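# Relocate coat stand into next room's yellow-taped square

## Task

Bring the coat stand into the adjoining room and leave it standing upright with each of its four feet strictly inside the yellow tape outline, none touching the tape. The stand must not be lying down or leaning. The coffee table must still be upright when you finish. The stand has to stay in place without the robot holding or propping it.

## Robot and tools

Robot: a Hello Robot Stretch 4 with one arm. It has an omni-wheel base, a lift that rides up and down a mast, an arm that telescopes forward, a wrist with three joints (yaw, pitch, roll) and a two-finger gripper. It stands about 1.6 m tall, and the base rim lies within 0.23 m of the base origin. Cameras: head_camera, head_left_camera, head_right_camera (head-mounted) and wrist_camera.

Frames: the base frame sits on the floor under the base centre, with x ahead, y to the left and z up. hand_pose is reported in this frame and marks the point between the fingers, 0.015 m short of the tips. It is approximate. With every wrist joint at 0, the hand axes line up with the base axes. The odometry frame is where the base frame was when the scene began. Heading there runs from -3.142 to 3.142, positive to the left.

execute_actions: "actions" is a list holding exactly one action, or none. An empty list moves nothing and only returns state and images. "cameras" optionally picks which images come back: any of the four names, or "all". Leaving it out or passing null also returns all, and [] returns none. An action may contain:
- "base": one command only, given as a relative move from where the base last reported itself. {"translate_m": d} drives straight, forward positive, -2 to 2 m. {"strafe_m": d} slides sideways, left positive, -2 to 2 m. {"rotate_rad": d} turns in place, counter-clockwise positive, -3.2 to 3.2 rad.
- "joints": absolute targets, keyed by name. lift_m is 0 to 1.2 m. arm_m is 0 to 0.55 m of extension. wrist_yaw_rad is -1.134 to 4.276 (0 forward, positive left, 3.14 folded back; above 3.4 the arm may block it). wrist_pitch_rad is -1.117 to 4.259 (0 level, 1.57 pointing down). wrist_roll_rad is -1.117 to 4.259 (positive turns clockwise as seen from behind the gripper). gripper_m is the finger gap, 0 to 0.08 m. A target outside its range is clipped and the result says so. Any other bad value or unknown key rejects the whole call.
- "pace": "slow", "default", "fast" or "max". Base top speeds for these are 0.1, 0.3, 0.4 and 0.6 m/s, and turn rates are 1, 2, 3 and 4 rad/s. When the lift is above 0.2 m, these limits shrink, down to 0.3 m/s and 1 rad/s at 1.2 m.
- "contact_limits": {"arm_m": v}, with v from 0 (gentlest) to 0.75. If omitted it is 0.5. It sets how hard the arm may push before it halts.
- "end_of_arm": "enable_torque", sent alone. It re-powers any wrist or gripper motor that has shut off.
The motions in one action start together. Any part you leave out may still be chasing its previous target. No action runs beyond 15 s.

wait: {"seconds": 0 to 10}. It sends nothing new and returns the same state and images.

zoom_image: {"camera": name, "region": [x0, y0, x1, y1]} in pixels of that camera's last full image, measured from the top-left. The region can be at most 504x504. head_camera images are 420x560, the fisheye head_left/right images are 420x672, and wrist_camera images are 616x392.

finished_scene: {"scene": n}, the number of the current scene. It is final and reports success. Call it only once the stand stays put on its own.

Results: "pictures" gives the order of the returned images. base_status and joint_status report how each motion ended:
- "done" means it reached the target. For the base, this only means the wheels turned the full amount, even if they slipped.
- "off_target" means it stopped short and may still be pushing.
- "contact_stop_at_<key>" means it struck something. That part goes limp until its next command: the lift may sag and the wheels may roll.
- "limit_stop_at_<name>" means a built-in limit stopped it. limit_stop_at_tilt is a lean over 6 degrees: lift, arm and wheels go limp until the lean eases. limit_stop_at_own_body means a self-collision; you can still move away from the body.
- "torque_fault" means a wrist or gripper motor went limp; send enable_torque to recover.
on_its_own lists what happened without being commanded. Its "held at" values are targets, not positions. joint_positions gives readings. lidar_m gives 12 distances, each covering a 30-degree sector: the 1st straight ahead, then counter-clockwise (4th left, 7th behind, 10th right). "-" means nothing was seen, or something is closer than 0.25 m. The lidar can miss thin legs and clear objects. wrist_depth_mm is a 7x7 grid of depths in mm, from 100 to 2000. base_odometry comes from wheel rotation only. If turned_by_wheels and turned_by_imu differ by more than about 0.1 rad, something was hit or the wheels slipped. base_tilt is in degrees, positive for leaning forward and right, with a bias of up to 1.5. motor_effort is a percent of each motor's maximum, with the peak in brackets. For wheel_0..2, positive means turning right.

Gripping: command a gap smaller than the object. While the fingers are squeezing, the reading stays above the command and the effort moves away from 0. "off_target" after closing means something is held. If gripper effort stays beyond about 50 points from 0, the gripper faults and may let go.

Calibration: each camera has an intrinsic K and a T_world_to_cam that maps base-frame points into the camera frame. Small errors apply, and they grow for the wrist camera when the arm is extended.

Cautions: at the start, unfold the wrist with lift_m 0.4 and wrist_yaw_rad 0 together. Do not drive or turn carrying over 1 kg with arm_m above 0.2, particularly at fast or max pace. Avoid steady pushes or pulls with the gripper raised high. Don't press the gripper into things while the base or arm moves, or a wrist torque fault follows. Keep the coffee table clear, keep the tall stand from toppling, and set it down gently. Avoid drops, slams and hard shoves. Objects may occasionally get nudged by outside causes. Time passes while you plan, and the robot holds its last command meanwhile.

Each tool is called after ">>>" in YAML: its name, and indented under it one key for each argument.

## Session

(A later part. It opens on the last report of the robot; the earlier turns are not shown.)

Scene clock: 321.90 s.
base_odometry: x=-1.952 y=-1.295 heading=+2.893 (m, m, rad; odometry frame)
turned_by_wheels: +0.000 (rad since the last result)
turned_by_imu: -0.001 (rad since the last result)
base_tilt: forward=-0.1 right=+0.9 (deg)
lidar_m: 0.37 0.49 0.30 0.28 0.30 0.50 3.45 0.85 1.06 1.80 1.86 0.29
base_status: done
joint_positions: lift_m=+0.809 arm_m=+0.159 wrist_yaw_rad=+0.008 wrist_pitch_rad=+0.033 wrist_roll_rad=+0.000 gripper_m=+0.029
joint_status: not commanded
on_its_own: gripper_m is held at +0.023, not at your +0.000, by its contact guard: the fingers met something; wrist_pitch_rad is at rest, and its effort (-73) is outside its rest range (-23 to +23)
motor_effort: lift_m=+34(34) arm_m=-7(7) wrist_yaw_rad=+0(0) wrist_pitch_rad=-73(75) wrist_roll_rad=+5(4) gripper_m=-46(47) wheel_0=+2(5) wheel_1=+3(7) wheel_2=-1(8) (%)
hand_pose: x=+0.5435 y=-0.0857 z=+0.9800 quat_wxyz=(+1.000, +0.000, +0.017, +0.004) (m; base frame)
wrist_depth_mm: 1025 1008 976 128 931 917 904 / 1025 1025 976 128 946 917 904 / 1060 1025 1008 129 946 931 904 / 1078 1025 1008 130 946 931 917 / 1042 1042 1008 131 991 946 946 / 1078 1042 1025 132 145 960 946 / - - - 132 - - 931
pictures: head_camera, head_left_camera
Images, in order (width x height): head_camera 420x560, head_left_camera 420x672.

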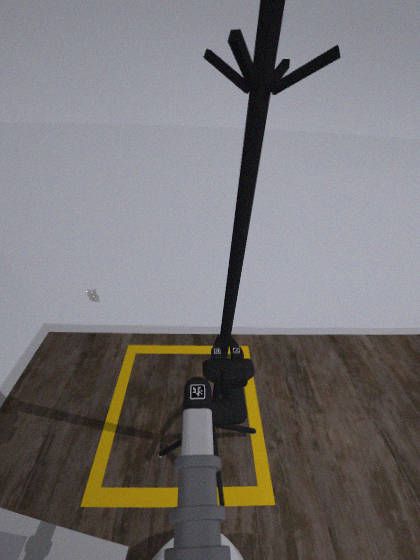

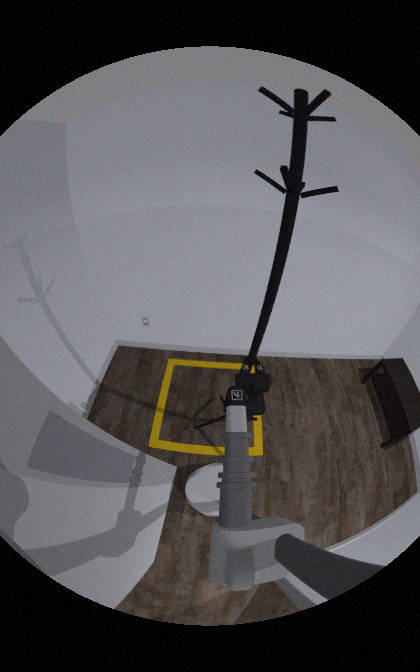

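>>> execute_actions:
  actions:
    - {"base":{"translate_m":0.31},"pace":"slow"}
  cameras: ["head_camera","head_left_camera"]

Scene clock: 342.47 s.
base_odometry: x=-2.253 y=-1.219 heading=+2.893 (m, m, rad; odometry frame)
turned_by_wheels: +0.000 (rad since the last result)
turned_by_imu: -0.001 (rad since the last result)
base_tilt: forward=+0.0 right=+0.8 (deg)
lidar_m: 0.38 0.51 1.29 1.23 0.29 0.46 3.77 1.15 1.57 1.76 1.42 0.29
base_status: done
joint_positions: lift_m=+0.809 arm_m=+0.159 wrist_yaw_rad=+0.008 wrist_pitch_rad=+0.033 wrist_roll_rad=+0.000 gripper_m=+0.029
joint_status: not commanded
on_its_own: gripper_m is held at +0.023, not at your +0.000, by its contact guard: the fingers met something; wrist_pitch_rad is at rest, and its effort (-76) is outside its rest range (-23 to +23)
motor_effort: lift_m=+34(34) arm_m=-8(7) wrist_yaw_rad=+0(1) wrist_pitch_rad=-76(75) wrist_roll_rad=+4(4) gripper_m=-47(46) wheel_0=+2(6) wheel_1=+3(7) wheel_2=-3(7) (%)
hand_pose: x=+0.5435 y=-0.0857 z=+0.9800 quat_wxyz=(+1.000, +0.000, +0.017, +0.004) (m; base frame)
wrist_depth_mm: 707 683 668 127 634 627 615 / 707 683 676 128 640 627 615 / 707 691 683 129 647 634 615 / 723 699 691 129 668 640 634 / 723 707 691 131 668 640 634 / 741 715 691 132 145 647 640 / - - - 132 - - 640
pictures: head_camera, head_left_camera
Images, in order (width x height): head_camera 420x560, head_left_camera 420x672.

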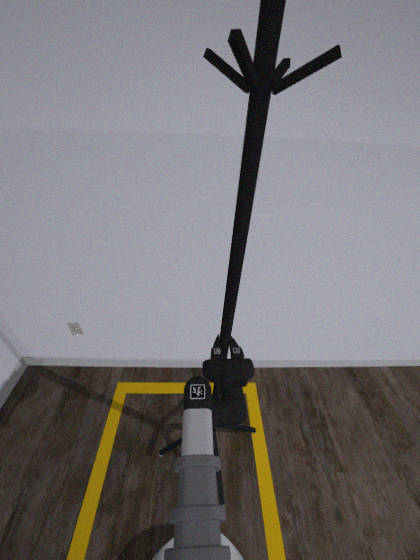

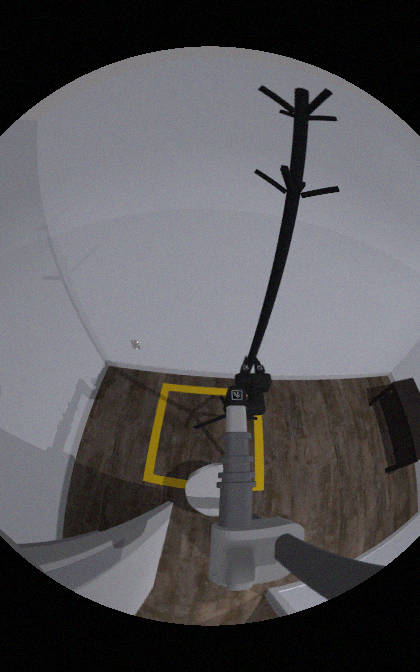

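>>> execute_actions:
  actions: []

Scene clock: 360.30 s.
base_odometry: x=-2.253 y=-1.219 heading=+2.893 (m, m, rad; odometry frame)
turned_by_wheels: +0.000 (rad since the last result)
turned_by_imu: +0.000 (rad since the last result)
base_tilt: forward=+0.0 right=+0.9 (deg)
lidar_m: 0.40 0.47 1.31 1.23 0.31 0.45 3.78 1.16 1.55 1.77 1.44 0.31
base_status: done
joint_positions: lift_m=+0.809 arm_m=+0.159 wrist_yaw_rad=+0.008 wrist_pitch_rad=+0.033 wrist_roll_rad=+0.000 gripper_m=+0.029
joint_status: not commanded
on_its_own: gripper_m is held at +0.023, not at your +0.000, by its contact guard: the fingers met something; wrist_pitch_rad is at rest, and its effort (-74) is outside its rest range (-23 to +23)
motor_effort: lift_m=+34(34) arm_m=-8(7) wrist_yaw_rad=+2(1) wrist_pitch_rad=-74(75) wrist_roll_rad=+4(4) gripper_m=-47(46) wheel_0=+2(6) wheel_1=+3(7) wheel_2=-4(7) (%)
hand_pose: x=+0.5435 y=-0.0857 z=+0.9800 quat_wxyz=(+1.000, +0.000, +0.017, +0.004) (m; base frame)
wrist_depth_mm: 699 683 676 128 634 621 615 / 715 691 676 128 634 627 615 / 715 691 683 129 640 634 621 / 715 699 683 129 661 634 627 / 723 699 691 131 654 647 634 / 741 723 683 131 145 647 647 / - - - 132 - - 640
pictures: head_camera, head_left_camera, head_right_camera, wrist_camera
camera_calibration (this result's frames):
wrist_camera: T_world_to_cam=[[0.0519712, -0.99735, 0.0509049, -0.156729], [-0.0306076, -0.0525406, -0.99815, 1.04411], [0.998179, 0.050317, -0.0332571, -0.353477], [0, 0, 0, 1]] pos_world=[0.392936, -0.0836699, 1.0384]
Images, in order (width x height): head_camera 420x560, head_left_camera 420x672, head_right_camera 420x672, wrist_camera 616x392.

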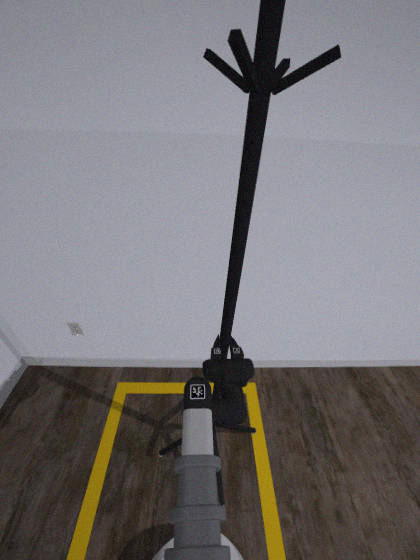

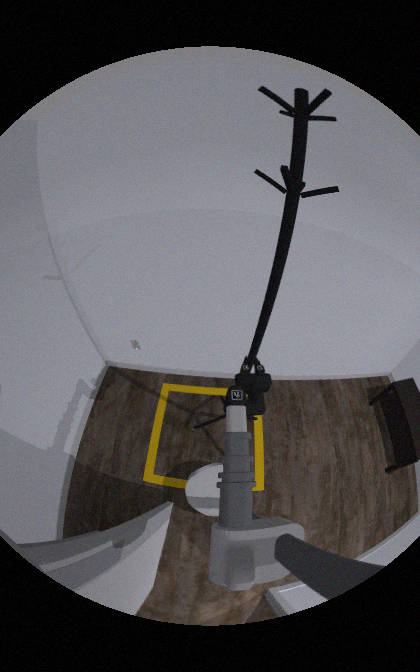

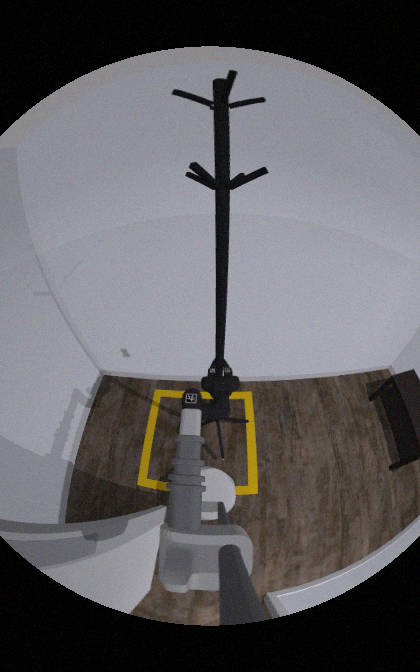

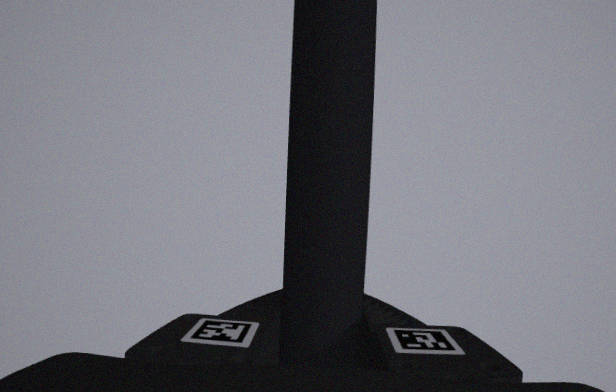

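>>> zoom_image:
  camera: "head_camera"
  region: [60, 330, 340, 560]

>>> zoom_image:
  camera: "head_right_camera"
  region: [100, 350, 320, 520]

Region (60, 330, 340, 560) of head_camera's 420x560 image, scaled by 1.800, with more detail than that image has; it fills the top 414 rows of this view, and the rest is white.

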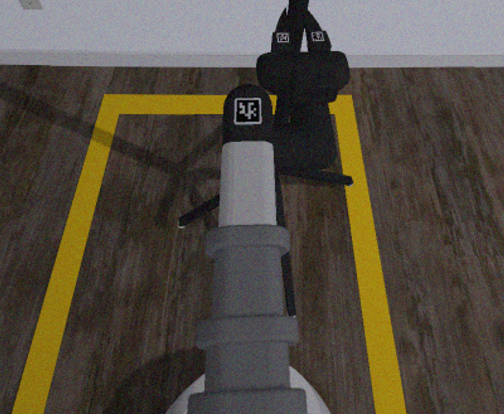

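Region (100, 350, 320, 520) of head_right_camera's 420x672 image, scaled by 2.291, with more detail than that image has; it fills the top 389 rows of this view, and the rest is white.

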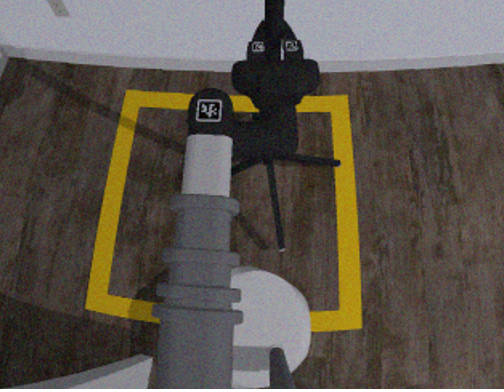

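>>> execute_actions:
  actions:
    - {"base": {"strafe_m": 0.05}, "pace": "slow"}
  cameras: ["head_camera", "head_right_camera"]

Scene clock: 373.53 s.
base_odometry: x=-2.265 y=-1.267 heading=+2.893 (m, m, rad; odometry frame)
turned_by_wheels: +0.000 (rad since the last result)
turned_by_imu: +0.000 (rad since the last result)
base_tilt: forward=-0.1 right=+0.9 (deg)
lidar_m: 0.39 0.56 1.23 1.18 0.28 0.35 3.76 1.16 1.50 1.85 1.45 0.30
base_status: done
joint_positions: lift_m=+0.809 arm_m=+0.159 wrist_yaw_rad=+0.008 wrist_pitch_rad=+0.033 wrist_roll_rad=+0.000 gripper_m=+0.029
joint_status: not commanded
on_its_own: gripper_m is held at +0.023, not at your +0.000, by its contact guard: the fingers met something; wrist_pitch_rad is at rest, and its effort (-74) is outside its rest range (-23 to +23)
motor_effort: lift_m=+34(34) arm_m=-8(8) wrist_yaw_rad=+0(0) wrist_pitch_rad=-74(74) wrist_roll_rad=+4(5) gripper_m=-47(46) wheel_0=-2(7) wheel_1=+4(7) wheel_2=+0(3) (%)
hand_pose: x=+0.5435 y=-0.0856 z=+0.9799 quat_wxyz=(+1.000, +0.000, +0.017, +0.004) (m; base frame)
wrist_depth_mm: 691 683 668 128 627 621 615 / 707 699 668 128 640 627 621 / 715 691 683 129 634 640 627 / 715 699 691 130 647 634 627 / 732 707 699 131 661 647 627 / 741 715 683 132 145 647 640 / - - - 132 - - 647
pictures: head_camera, head_right_camera
Images, in order (width x height): head_camera 420x560, head_right_camera 420x672.

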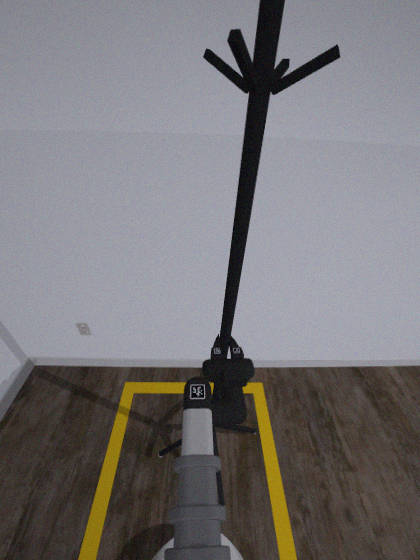

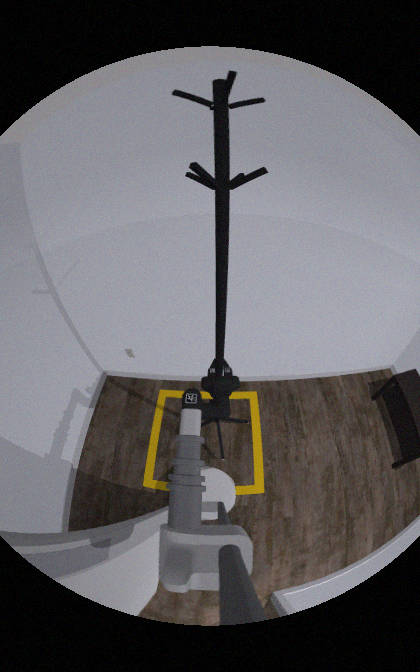

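Now lower the lift to just above floor contact.

>>> execute_actions:
  actions:
    - {"joints": {"lift_m": 0.74}, "pace": "slow"}
  cameras: ["head_camera", "head_right_camera"]

Scene clock: 378.47 s.
base_odometry: x=-2.265 y=-1.267 heading=+2.893 (m, m, rad; odometry frame)
turned_by_wheels: +0.000 (rad since the last result)
turned_by_imu: +0.000 (rad since the last result)
base_tilt: forward=+0.0 right=+1.0 (deg)
lidar_m: 0.33 1.08 1.22 1.17 0.26 0.38 3.79 1.15 1.53 1.84 1.49 0.36
base_status: not commanded
joint_positions: lift_m=+0.740 arm_m=+0.159 wrist_yaw_rad=+0.009 wrist_pitch_rad=+0.032 wrist_roll_rad=+0.000 gripper_m=+0.029
joint_status: all done
on_its_own: gripper_m is held at +0.023, not at your +0.000, by its contact guard: the fingers met something; wrist_pitch_rad is at rest, and its effort (-70) is outside its rest range (-23 to +23)
motor_effort: lift_m=+25(34) arm_m=-7(8) wrist_yaw_rad=+0(0) wrist_pitch_rad=-70(77) wrist_roll_rad=+4(4) gripper_m=-47(47) wheel_0=-2(2) wheel_1=+4(4) wheel_2=+1(0) (%)
hand_pose: x=+0.5435 y=-0.0856 z=+0.9110 quat_wxyz=(+1.000, +0.000, +0.016, +0.004) (m; base frame)
wrist_depth_mm: 699 683 661 128 634 621 603 / 715 691 676 129 640 621 621 / 707 699 676 129 647 634 621 / 715 707 691 130 647 640 627 / 723 715 691 131 661 647 634 / 723 715 691 132 145 647 647 / - - - 132 - - 647
pictures: head_camera, head_right_camera
Images, in order (width x height): head_camera 420x560, head_right_camera 420x672.

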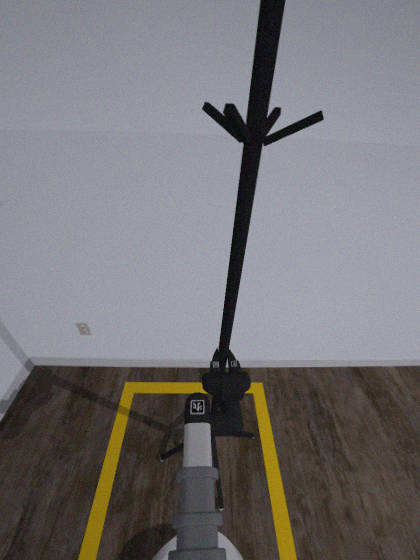

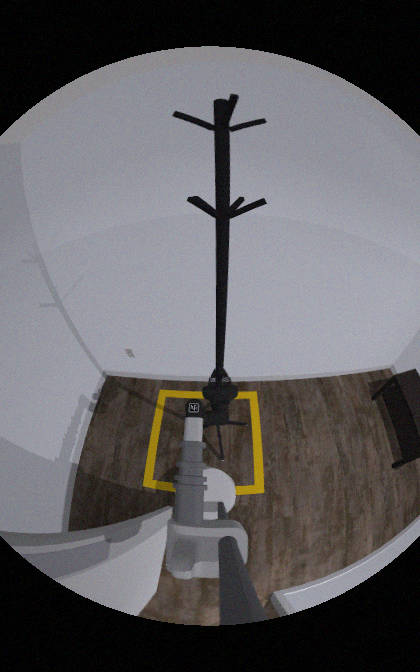

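>>> zoom_image:
  camera: "head_camera"
  region: [60, 350, 340, 560]

>>> zoom_image:
  camera: "head_right_camera"
  region: [120, 360, 300, 510]

Region (60, 350, 340, 560) of head_camera's 420x560 image, scaled by 1.800, with more detail than that image has; it fills the top 378 rows of this view, and the rest is white.

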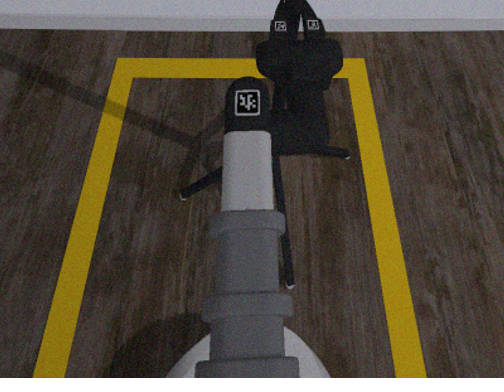

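Region (120, 360, 300, 510) of head_right_camera's 420x672 image, scaled by 2.800, with more detail than that image has.

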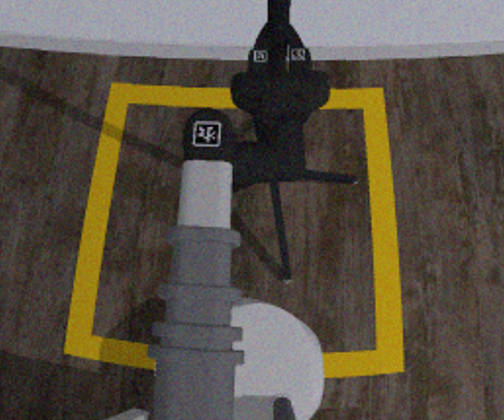

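>>> execute_actions:
  actions:
    - {"base": {"translate_m": -0.05}, "pace": "slow"}
  cameras: ["head_camera"]

Scene clock: 411.47 s.
base_odometry: x=-2.217 y=-1.279 heading=+2.893 (m, m, rad; odometry frame)
turned_by_wheels: +0.000 (rad since the last result)
turned_by_imu: +0.000 (rad since the last result)
base_tilt: forward=+0.0 right=+0.8 (deg)
lidar_m: 0.40 1.15 1.24 1.18 0.25 0.37 3.72 1.11 1.46 1.84 1.51 0.44
base_status: done
joint_positions: lift_m=+0.739 arm_m=+0.159 wrist_yaw_rad=+0.010 wrist_pitch_rad=+0.019 wrist_roll_rad=+0.000 gripper_m=+0.029
joint_status: not commanded
on_its_own: gripper_m is held at +0.023, not at your +0.000, by its contact guard: the fingers met something; wrist_pitch_rad is at rest, and its effort (-33) is outside its rest range (-23 to +23)
motor_effort: lift_m=+26(26) arm_m=-8(7) wrist_yaw_rad=-4(5) wrist_pitch_rad=-33(72) wrist_roll_rad=+3(4) gripper_m=-46(47) wheel_0=-1(6) wheel_1=-3(5) wheel_2=+7(7) (%)
hand_pose: x=+0.5437 y=-0.0853 z=+0.9137 quat_wxyz=(+1.000, +0.000, +0.009, +0.005) (m; base frame)
wrist_depth_mm: 759 750 732 125 691 683 661 / 768 750 723 126 683 683 668 / 768 759 741 127 691 683 668 / 768 750 741 128 707 691 676 / 778 750 741 130 707 691 683 / 778 768 732 131 145 691 683 / - - - 132 - - 676
pictures: head_camera
Images, in order (width x height): head_camera 420x560.

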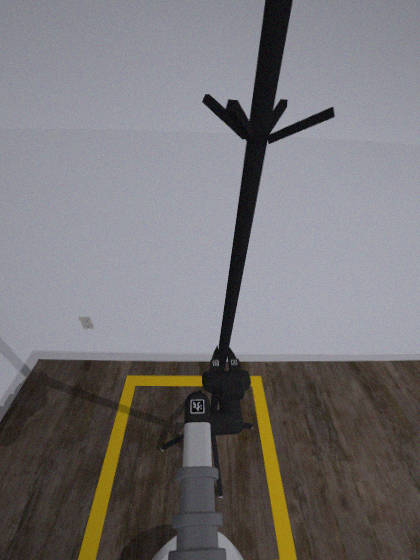

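>>> execute_actions:
  actions:
    - {"joints": {"lift_m": 0.727}, "pace": "slow"}
  cameras: ["head_camera", "wrist_camera"]

Scene clock: 425.00 s.
base_odometry: x=-2.217 y=-1.279 heading=+2.893 (m, m, rad; odometry frame)
turned_by_wheels: +0.000 (rad since the last result)
turned_by_imu: +0.000 (rad since the last result)
base_tilt: forward=+0.1 right=+0.9 (deg)
lidar_m: 0.43 1.14 1.24 1.18 0.25 0.39 3.72 1.12 1.49 1.83 1.53 0.47
base_status: not commanded
joint_positions: lift_m=+0.728 arm_m=+0.159 wrist_yaw_rad=+0.012 wrist_pitch_rad=+0.003 wrist_roll_rad=+0.000 gripper_m=+0.029
joint_status: all done
on_its_own: gripper_m is held at +0.023, not at your +0.000, by its contact guard: the fingers met something
motor_effort: lift_m=+11(25) arm_m=-8(8) wrist_yaw_rad=-12(11) wrist_pitch_rad=+14(34) wrist_roll_rad=+2(4) gripper_m=-47(46) wheel_0=-1(1) wheel_1=-3(3) wheel_2=+7(7) (%)
hand_pose: x=+0.5440 y=-0.0848 z=+0.9054 quat_wxyz=(+1.000, +0.000, +0.001, +0.006) (m; base frame)
wrist_depth_mm: 778 759 741 129 707 683 676 / 778 768 741 130 699 691 668 / 778 759 741 130 707 691 676 / 788 750 741 131 699 683 668 / 778 768 732 131 707 691 668 / 788 759 741 132 145 691 676 / - - - 132 - - 668
pictures: head_camera, wrist_camera
camera_calibration (this result's frames):
wrist_camera: T_world_to_cam=[[0.0546294, -0.997159, 0.0518559, -0.154343], [0.0000372966, -0.0519314, -0.998651, 0.953555], [0.998507, 0.0545576, -0.00279979, -0.383871], [0, 0, 0, 1]] pos_world=[0.391694, -0.0834422, 0.959197]
Images, in order (width x height): head_camera 420x560, wrist_camera 616x392.

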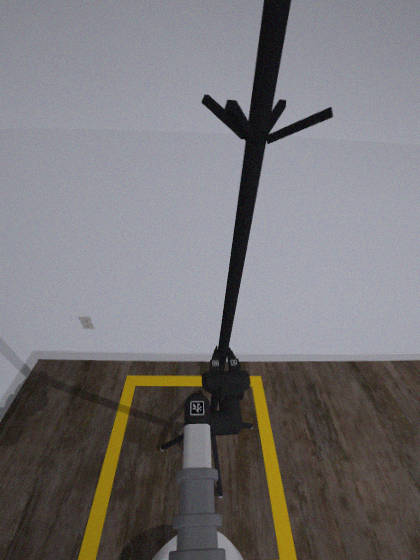

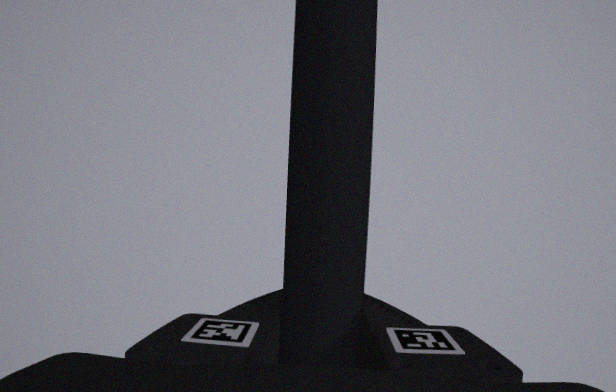

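The stand is now resting on the floor (pitch effort unloaded). Open the gripper.

>>> execute_actions:
  actions:
    - {"joints": {"gripper_m": 0.08}, "pace": "slow"}
  cameras: ["head_camera", "wrist_camera"]

Scene clock: 435.63 s.
base_odometry: x=-2.217 y=-1.279 heading=+2.893 (m, m, rad; odometry frame)
turned_by_wheels: +0.000 (rad since the last result)
turned_by_imu: +0.000 (rad since the last result)
base_tilt: forward=-0.1 right=+0.8 (deg)
lidar_m: 0.46 1.15 1.24 1.18 0.25 0.38 3.72 1.13 1.48 1.84 1.52 0.64
base_status: not commanded
joint_positions: lift_m=+0.727 arm_m=+0.159 wrist_yaw_rad=+0.008 wrist_pitch_rad=+0.010 wrist_roll_rad=+0.000 gripper_m=+0.080
joint_status: all done
motor_effort: lift_m=+16(16) arm_m=-5(7) wrist_yaw_rad=+2(11) wrist_pitch_rad=-8(13) wrist_roll_rad=+3(3) gripper_m=+2(46) wheel_0=+1(1) wheel_1=-1(3) wheel_2=+1(6) (%)
hand_pose: x=+0.5431 y=-0.0857 z=+0.9034 quat_wxyz=(+1.000, +0.000, +0.005, +0.004) (m; base frame)
wrist_depth_mm: 759 750 741 183 699 676 676 / 768 741 732 184 707 683 676 / 768 750 732 185 707 699 668 / 778 759 741 186 699 699 676 / 778 741 732 187 715 691 676 / 778 750 164 188 715 683 676 / - - 144 190 715 - -
pictures: head_camera, wrist_camera
camera_calibration (this result's frames):
wrist_camera: T_world_to_cam=[[0.0503823, -0.997398, 0.0515583, -0.152626], [-0.00758066, -0.0520043, -0.998618, 0.9556], [0.998701, 0.0499219, -0.010181, -0.376802], [0, 0, 0, 1]] pos_world=[0.391246, -0.0837228, 0.958312]
Images, in order (width x height): head_camera 420x560, wrist_camera 616x392.

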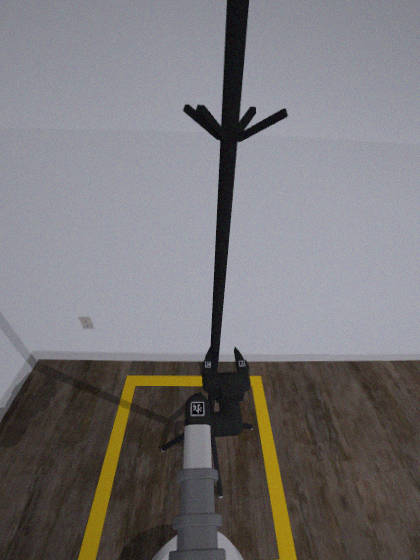

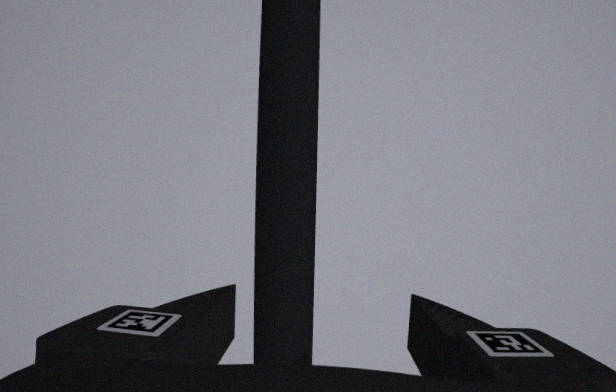

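>>> execute_actions:
  actions: []
  cameras: ["head_camera", "wrist_camera", "head_right_camera"]

Scene clock: 440.37 s.
base_odometry: x=-2.217 y=-1.279 heading=+2.893 (m, m, rad; odometry frame)
turned_by_wheels: +0.000 (rad since the last result)
turned_by_imu: +0.000 (rad since the last result)
base_tilt: forward=+0.0 right=+0.9 (deg)
lidar_m: 0.42 1.13 1.25 1.17 0.25 0.37 3.70 1.12 1.48 1.84 1.53 0.57
base_status: not commanded
joint_positions: lift_m=+0.727 arm_m=+0.159 wrist_yaw_rad=+0.008 wrist_pitch_rad=+0.010 wrist_roll_rad=+0.000 gripper_m=+0.080
joint_status: all done
motor_effort: lift_m=+16(16) arm_m=-5(7) wrist_yaw_rad=+2(11) wrist_pitch_rad=-9(13) wrist_roll_rad=+2(3) gripper_m=+2(46) wheel_0=+0(1) wheel_1=-1(3) wheel_2=+2(6) (%)
hand_pose: x=+0.5431 y=-0.0857 z=+0.9034 quat_wxyz=(+1.000, +0.000, +0.005, +0.004) (m; base frame)
wrist_depth_mm: 768 750 732 177 699 683 668 / 768 750 732 177 699 683 668 / 778 768 741 178 699 691 676 / 768 768 741 180 707 699 676 / 778 768 732 180 715 683 683 / 778 750 164 182 715 691 676 / - - 143 182 707 - -
pictures: head_camera, head_right_camera, wrist_camera
camera_calibration (this result's frames):
wrist_camera: T_world_to_cam=[[0.0503821, -0.997398, 0.051558, -0.152626], [-0.00758057, -0.052004, -0.998618, 0.9556], [0.998701, 0.0499217, -0.0101809, -0.376802], [0, 0, 0, 1]] pos_world=[0.391246, -0.0837229, 0.958312]
Images, in order (width x height): head_camera 420x560, head_right_camera 420x672, wrist_camera 616x392.

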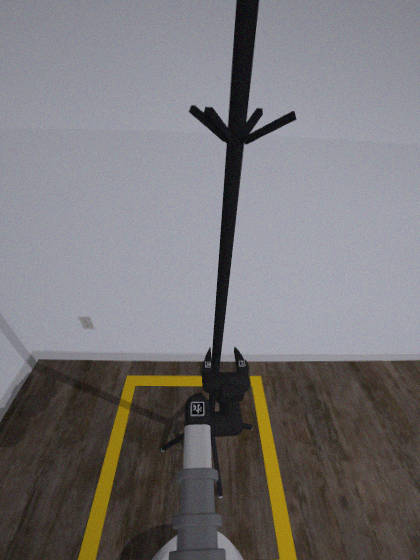

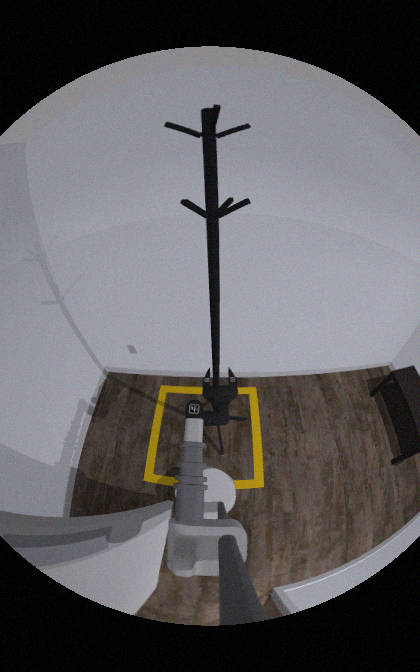

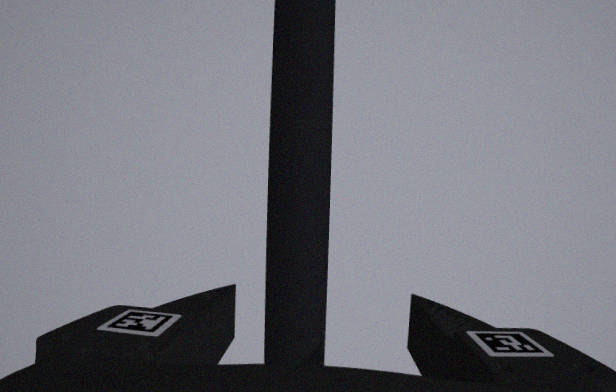

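>>> wait:
  seconds: 3

Scene clock: 445.80 s.
base_odometry: x=-2.217 y=-1.279 heading=+2.893 (m, m, rad; odometry frame)
turned_by_wheels: +0.000 (rad since the last result)
turned_by_imu: +0.000 (rad since the last result)
base_tilt: forward=+0.0 right=+0.8 (deg)
lidar_m: 0.44 1.14 1.26 1.15 0.25 0.37 3.71 1.10 1.48 1.83 1.53 0.54
base_status: not commanded
joint_positions: lift_m=+0.727 arm_m=+0.159 wrist_yaw_rad=+0.008 wrist_pitch_rad=+0.010 wrist_roll_rad=+0.000 gripper_m=+0.080
joint_status: all done
motor_effort: lift_m=+16(16) arm_m=-5(7) wrist_yaw_rad=+2(11) wrist_pitch_rad=-7(13) wrist_roll_rad=+4(3) gripper_m=+2(46) wheel_0=+1(1) wheel_1=-1(3) wheel_2=+1(6) (%)
hand_pose: x=+0.5431 y=-0.0857 z=+0.9034 quat_wxyz=(+1.000, +0.000, +0.005, +0.004) (m; base frame)
wrist_depth_mm: 759 750 732 178 699 683 676 / 778 750 732 177 699 683 668 / 768 759 732 178 707 691 676 / 768 759 732 179 707 691 676 / 768 750 750 181 707 691 676 / 778 750 164 182 707 699 683 / - - 143 182 715 - -
wait: 3.00 s; at rest from the start
pictures: head_camera, head_left_camera, head_right_camera, wrist_camera
camera_calibration (this result's frames):
wrist_camera: T_world_to_cam=[[0.0503821, -0.997398, 0.0515582, -0.152626], [-0.00758077, -0.0520042, -0.998618, 0.9556], [0.998701, 0.0499217, -0.0101811, -0.376802], [0, 0, 0, 1]] pos_world=[0.391246, -0.0837228, 0.958312]
Images, in order (width x height): head_camera 420x560, head_left_camera 420x672, head_right_camera 420x672, wrist_camera 616x392.

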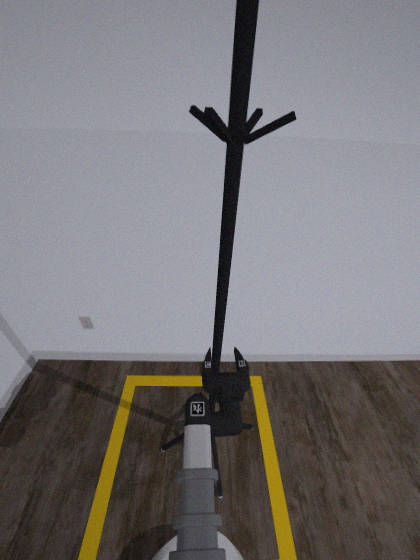

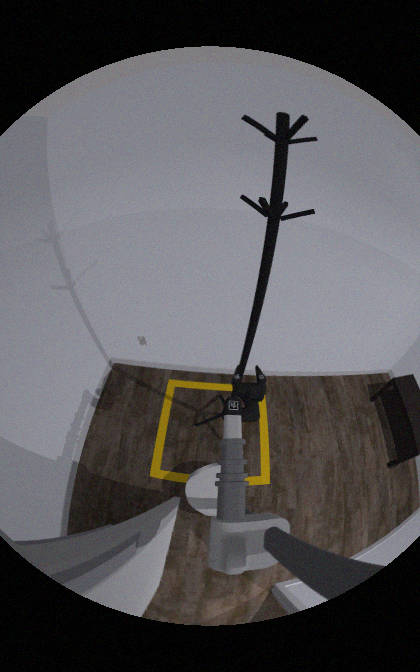

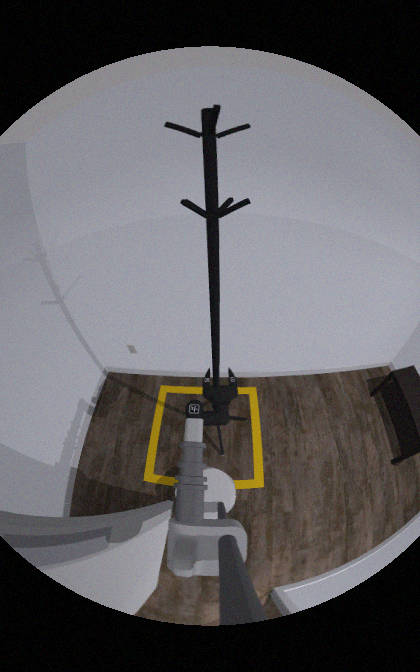

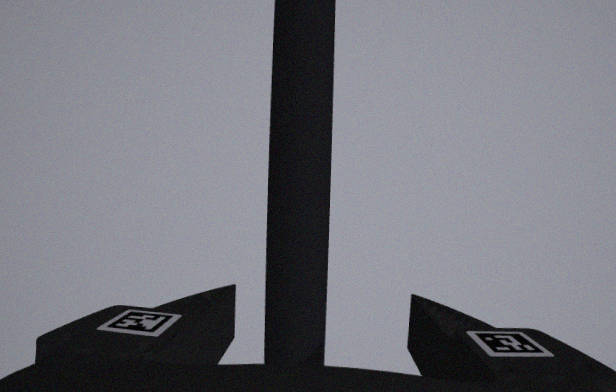

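>>> execute_actions:
  actions:
    - {"joints": {"arm_m": 0.0, "wrist_pitch_rad": 0.9}}
  cameras: ["head_camera", "wrist_camera"]

Scene clock: 476.40 s.
base_odometry: x=-2.217 y=-1.279 heading=+2.893 (m, m, rad; odometry frame)
turned_by_wheels: +0.000 (rad since the last result)
turned_by_imu: +0.000 (rad since the last result)
base_tilt: forward=-0.1 right=+0.8 (deg)
lidar_m: 0.42 1.15 1.26 1.17 0.25 0.36 3.70 1.12 1.47 1.85 1.55 0.59
base_status: not commanded
joint_positions: lift_m=+0.727 arm_m=+0.002 wrist_yaw_rad=+0.008 wrist_pitch_rad=+0.901 wrist_roll_rad=+0.000 gripper_m=+0.080
joint_status: all done
motor_effort: lift_m=+16(16) arm_m=-9(8) wrist_yaw_rad=+2(1) wrist_pitch_rad=-5(5) wrist_roll_rad=+4(3) gripper_m=+2(2) wheel_0=+0(0) wheel_1=-1(1) wheel_2=+1(2) (%)
hand_pose: x=+0.3051 y=-0.0864 z=+0.7387 quat_wxyz=(+0.900, -0.002, +0.436, +0.004) (m; base frame)
wrist_depth_mm: 946 931 917 854 866 831 809 / 1078 1042 1025 960 976 931 904 / 1255 1255 1205 1138 1160 1098 1078 / 1182 1138 1160 1138 1138 1118 1118 / 1025 1025 1025 1008 1008 1025 1008 / 917 931 164 904 904 904 891 / - - 144 842 831 - -
pictures: head_camera, wrist_camera
camera_calibration (this result's frames):
wrist_camera: T_world_to_cam=[[0.0746492, -0.99721, -0.000715035, -0.101549], [-0.781484, -0.058055, -0.621218, 0.746105], [0.619443, 0.0469323, -0.783637, 0.546086], [0, 0, 0, 1]] pos_world=[0.25238, -0.0835798, 0.891355]
Images, in order (width x height): head_camera 420x560, wrist_camera 616x392.

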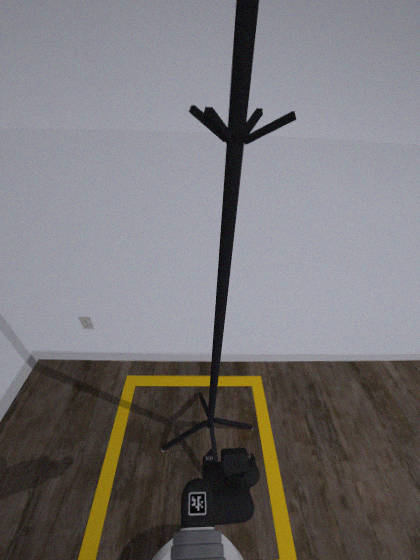

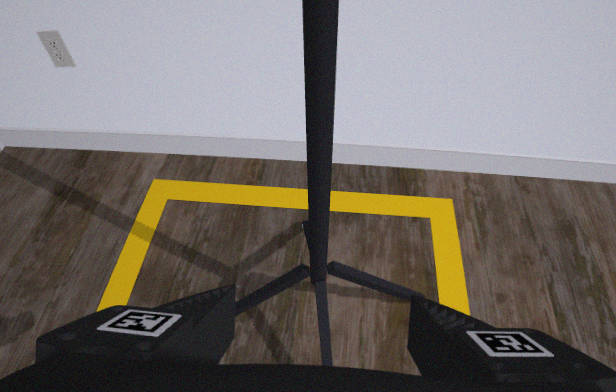

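>>> zoom_image:
  camera: "wrist_camera"
  region: [140, 150, 500, 392]

>>> zoom_image:
  camera: "head_camera"
  region: [80, 350, 320, 560]

Region (140, 150, 500, 392) of wrist_camera's 616x392 image, scaled by 1.400; it fills the top 339 rows of this view, and the rest is white.

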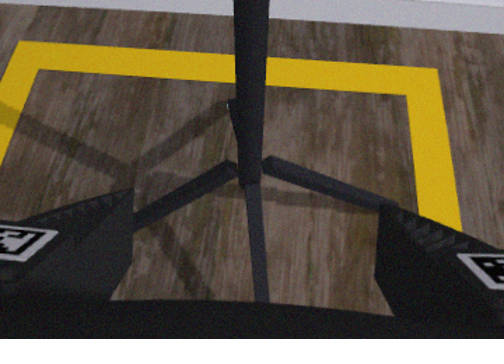

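Region (80, 350, 320, 560) of head_camera's 420x560 image, scaled by 2.100, with more detail than that image has; it fills the top 441 rows of this view, and the rest is white.

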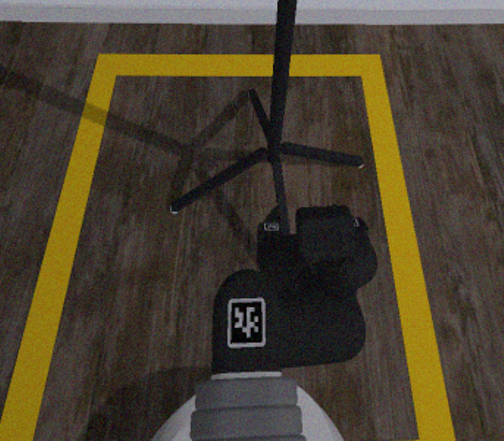

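>>> finished_scene:
  scene: 2

The scene is finished: the task was done.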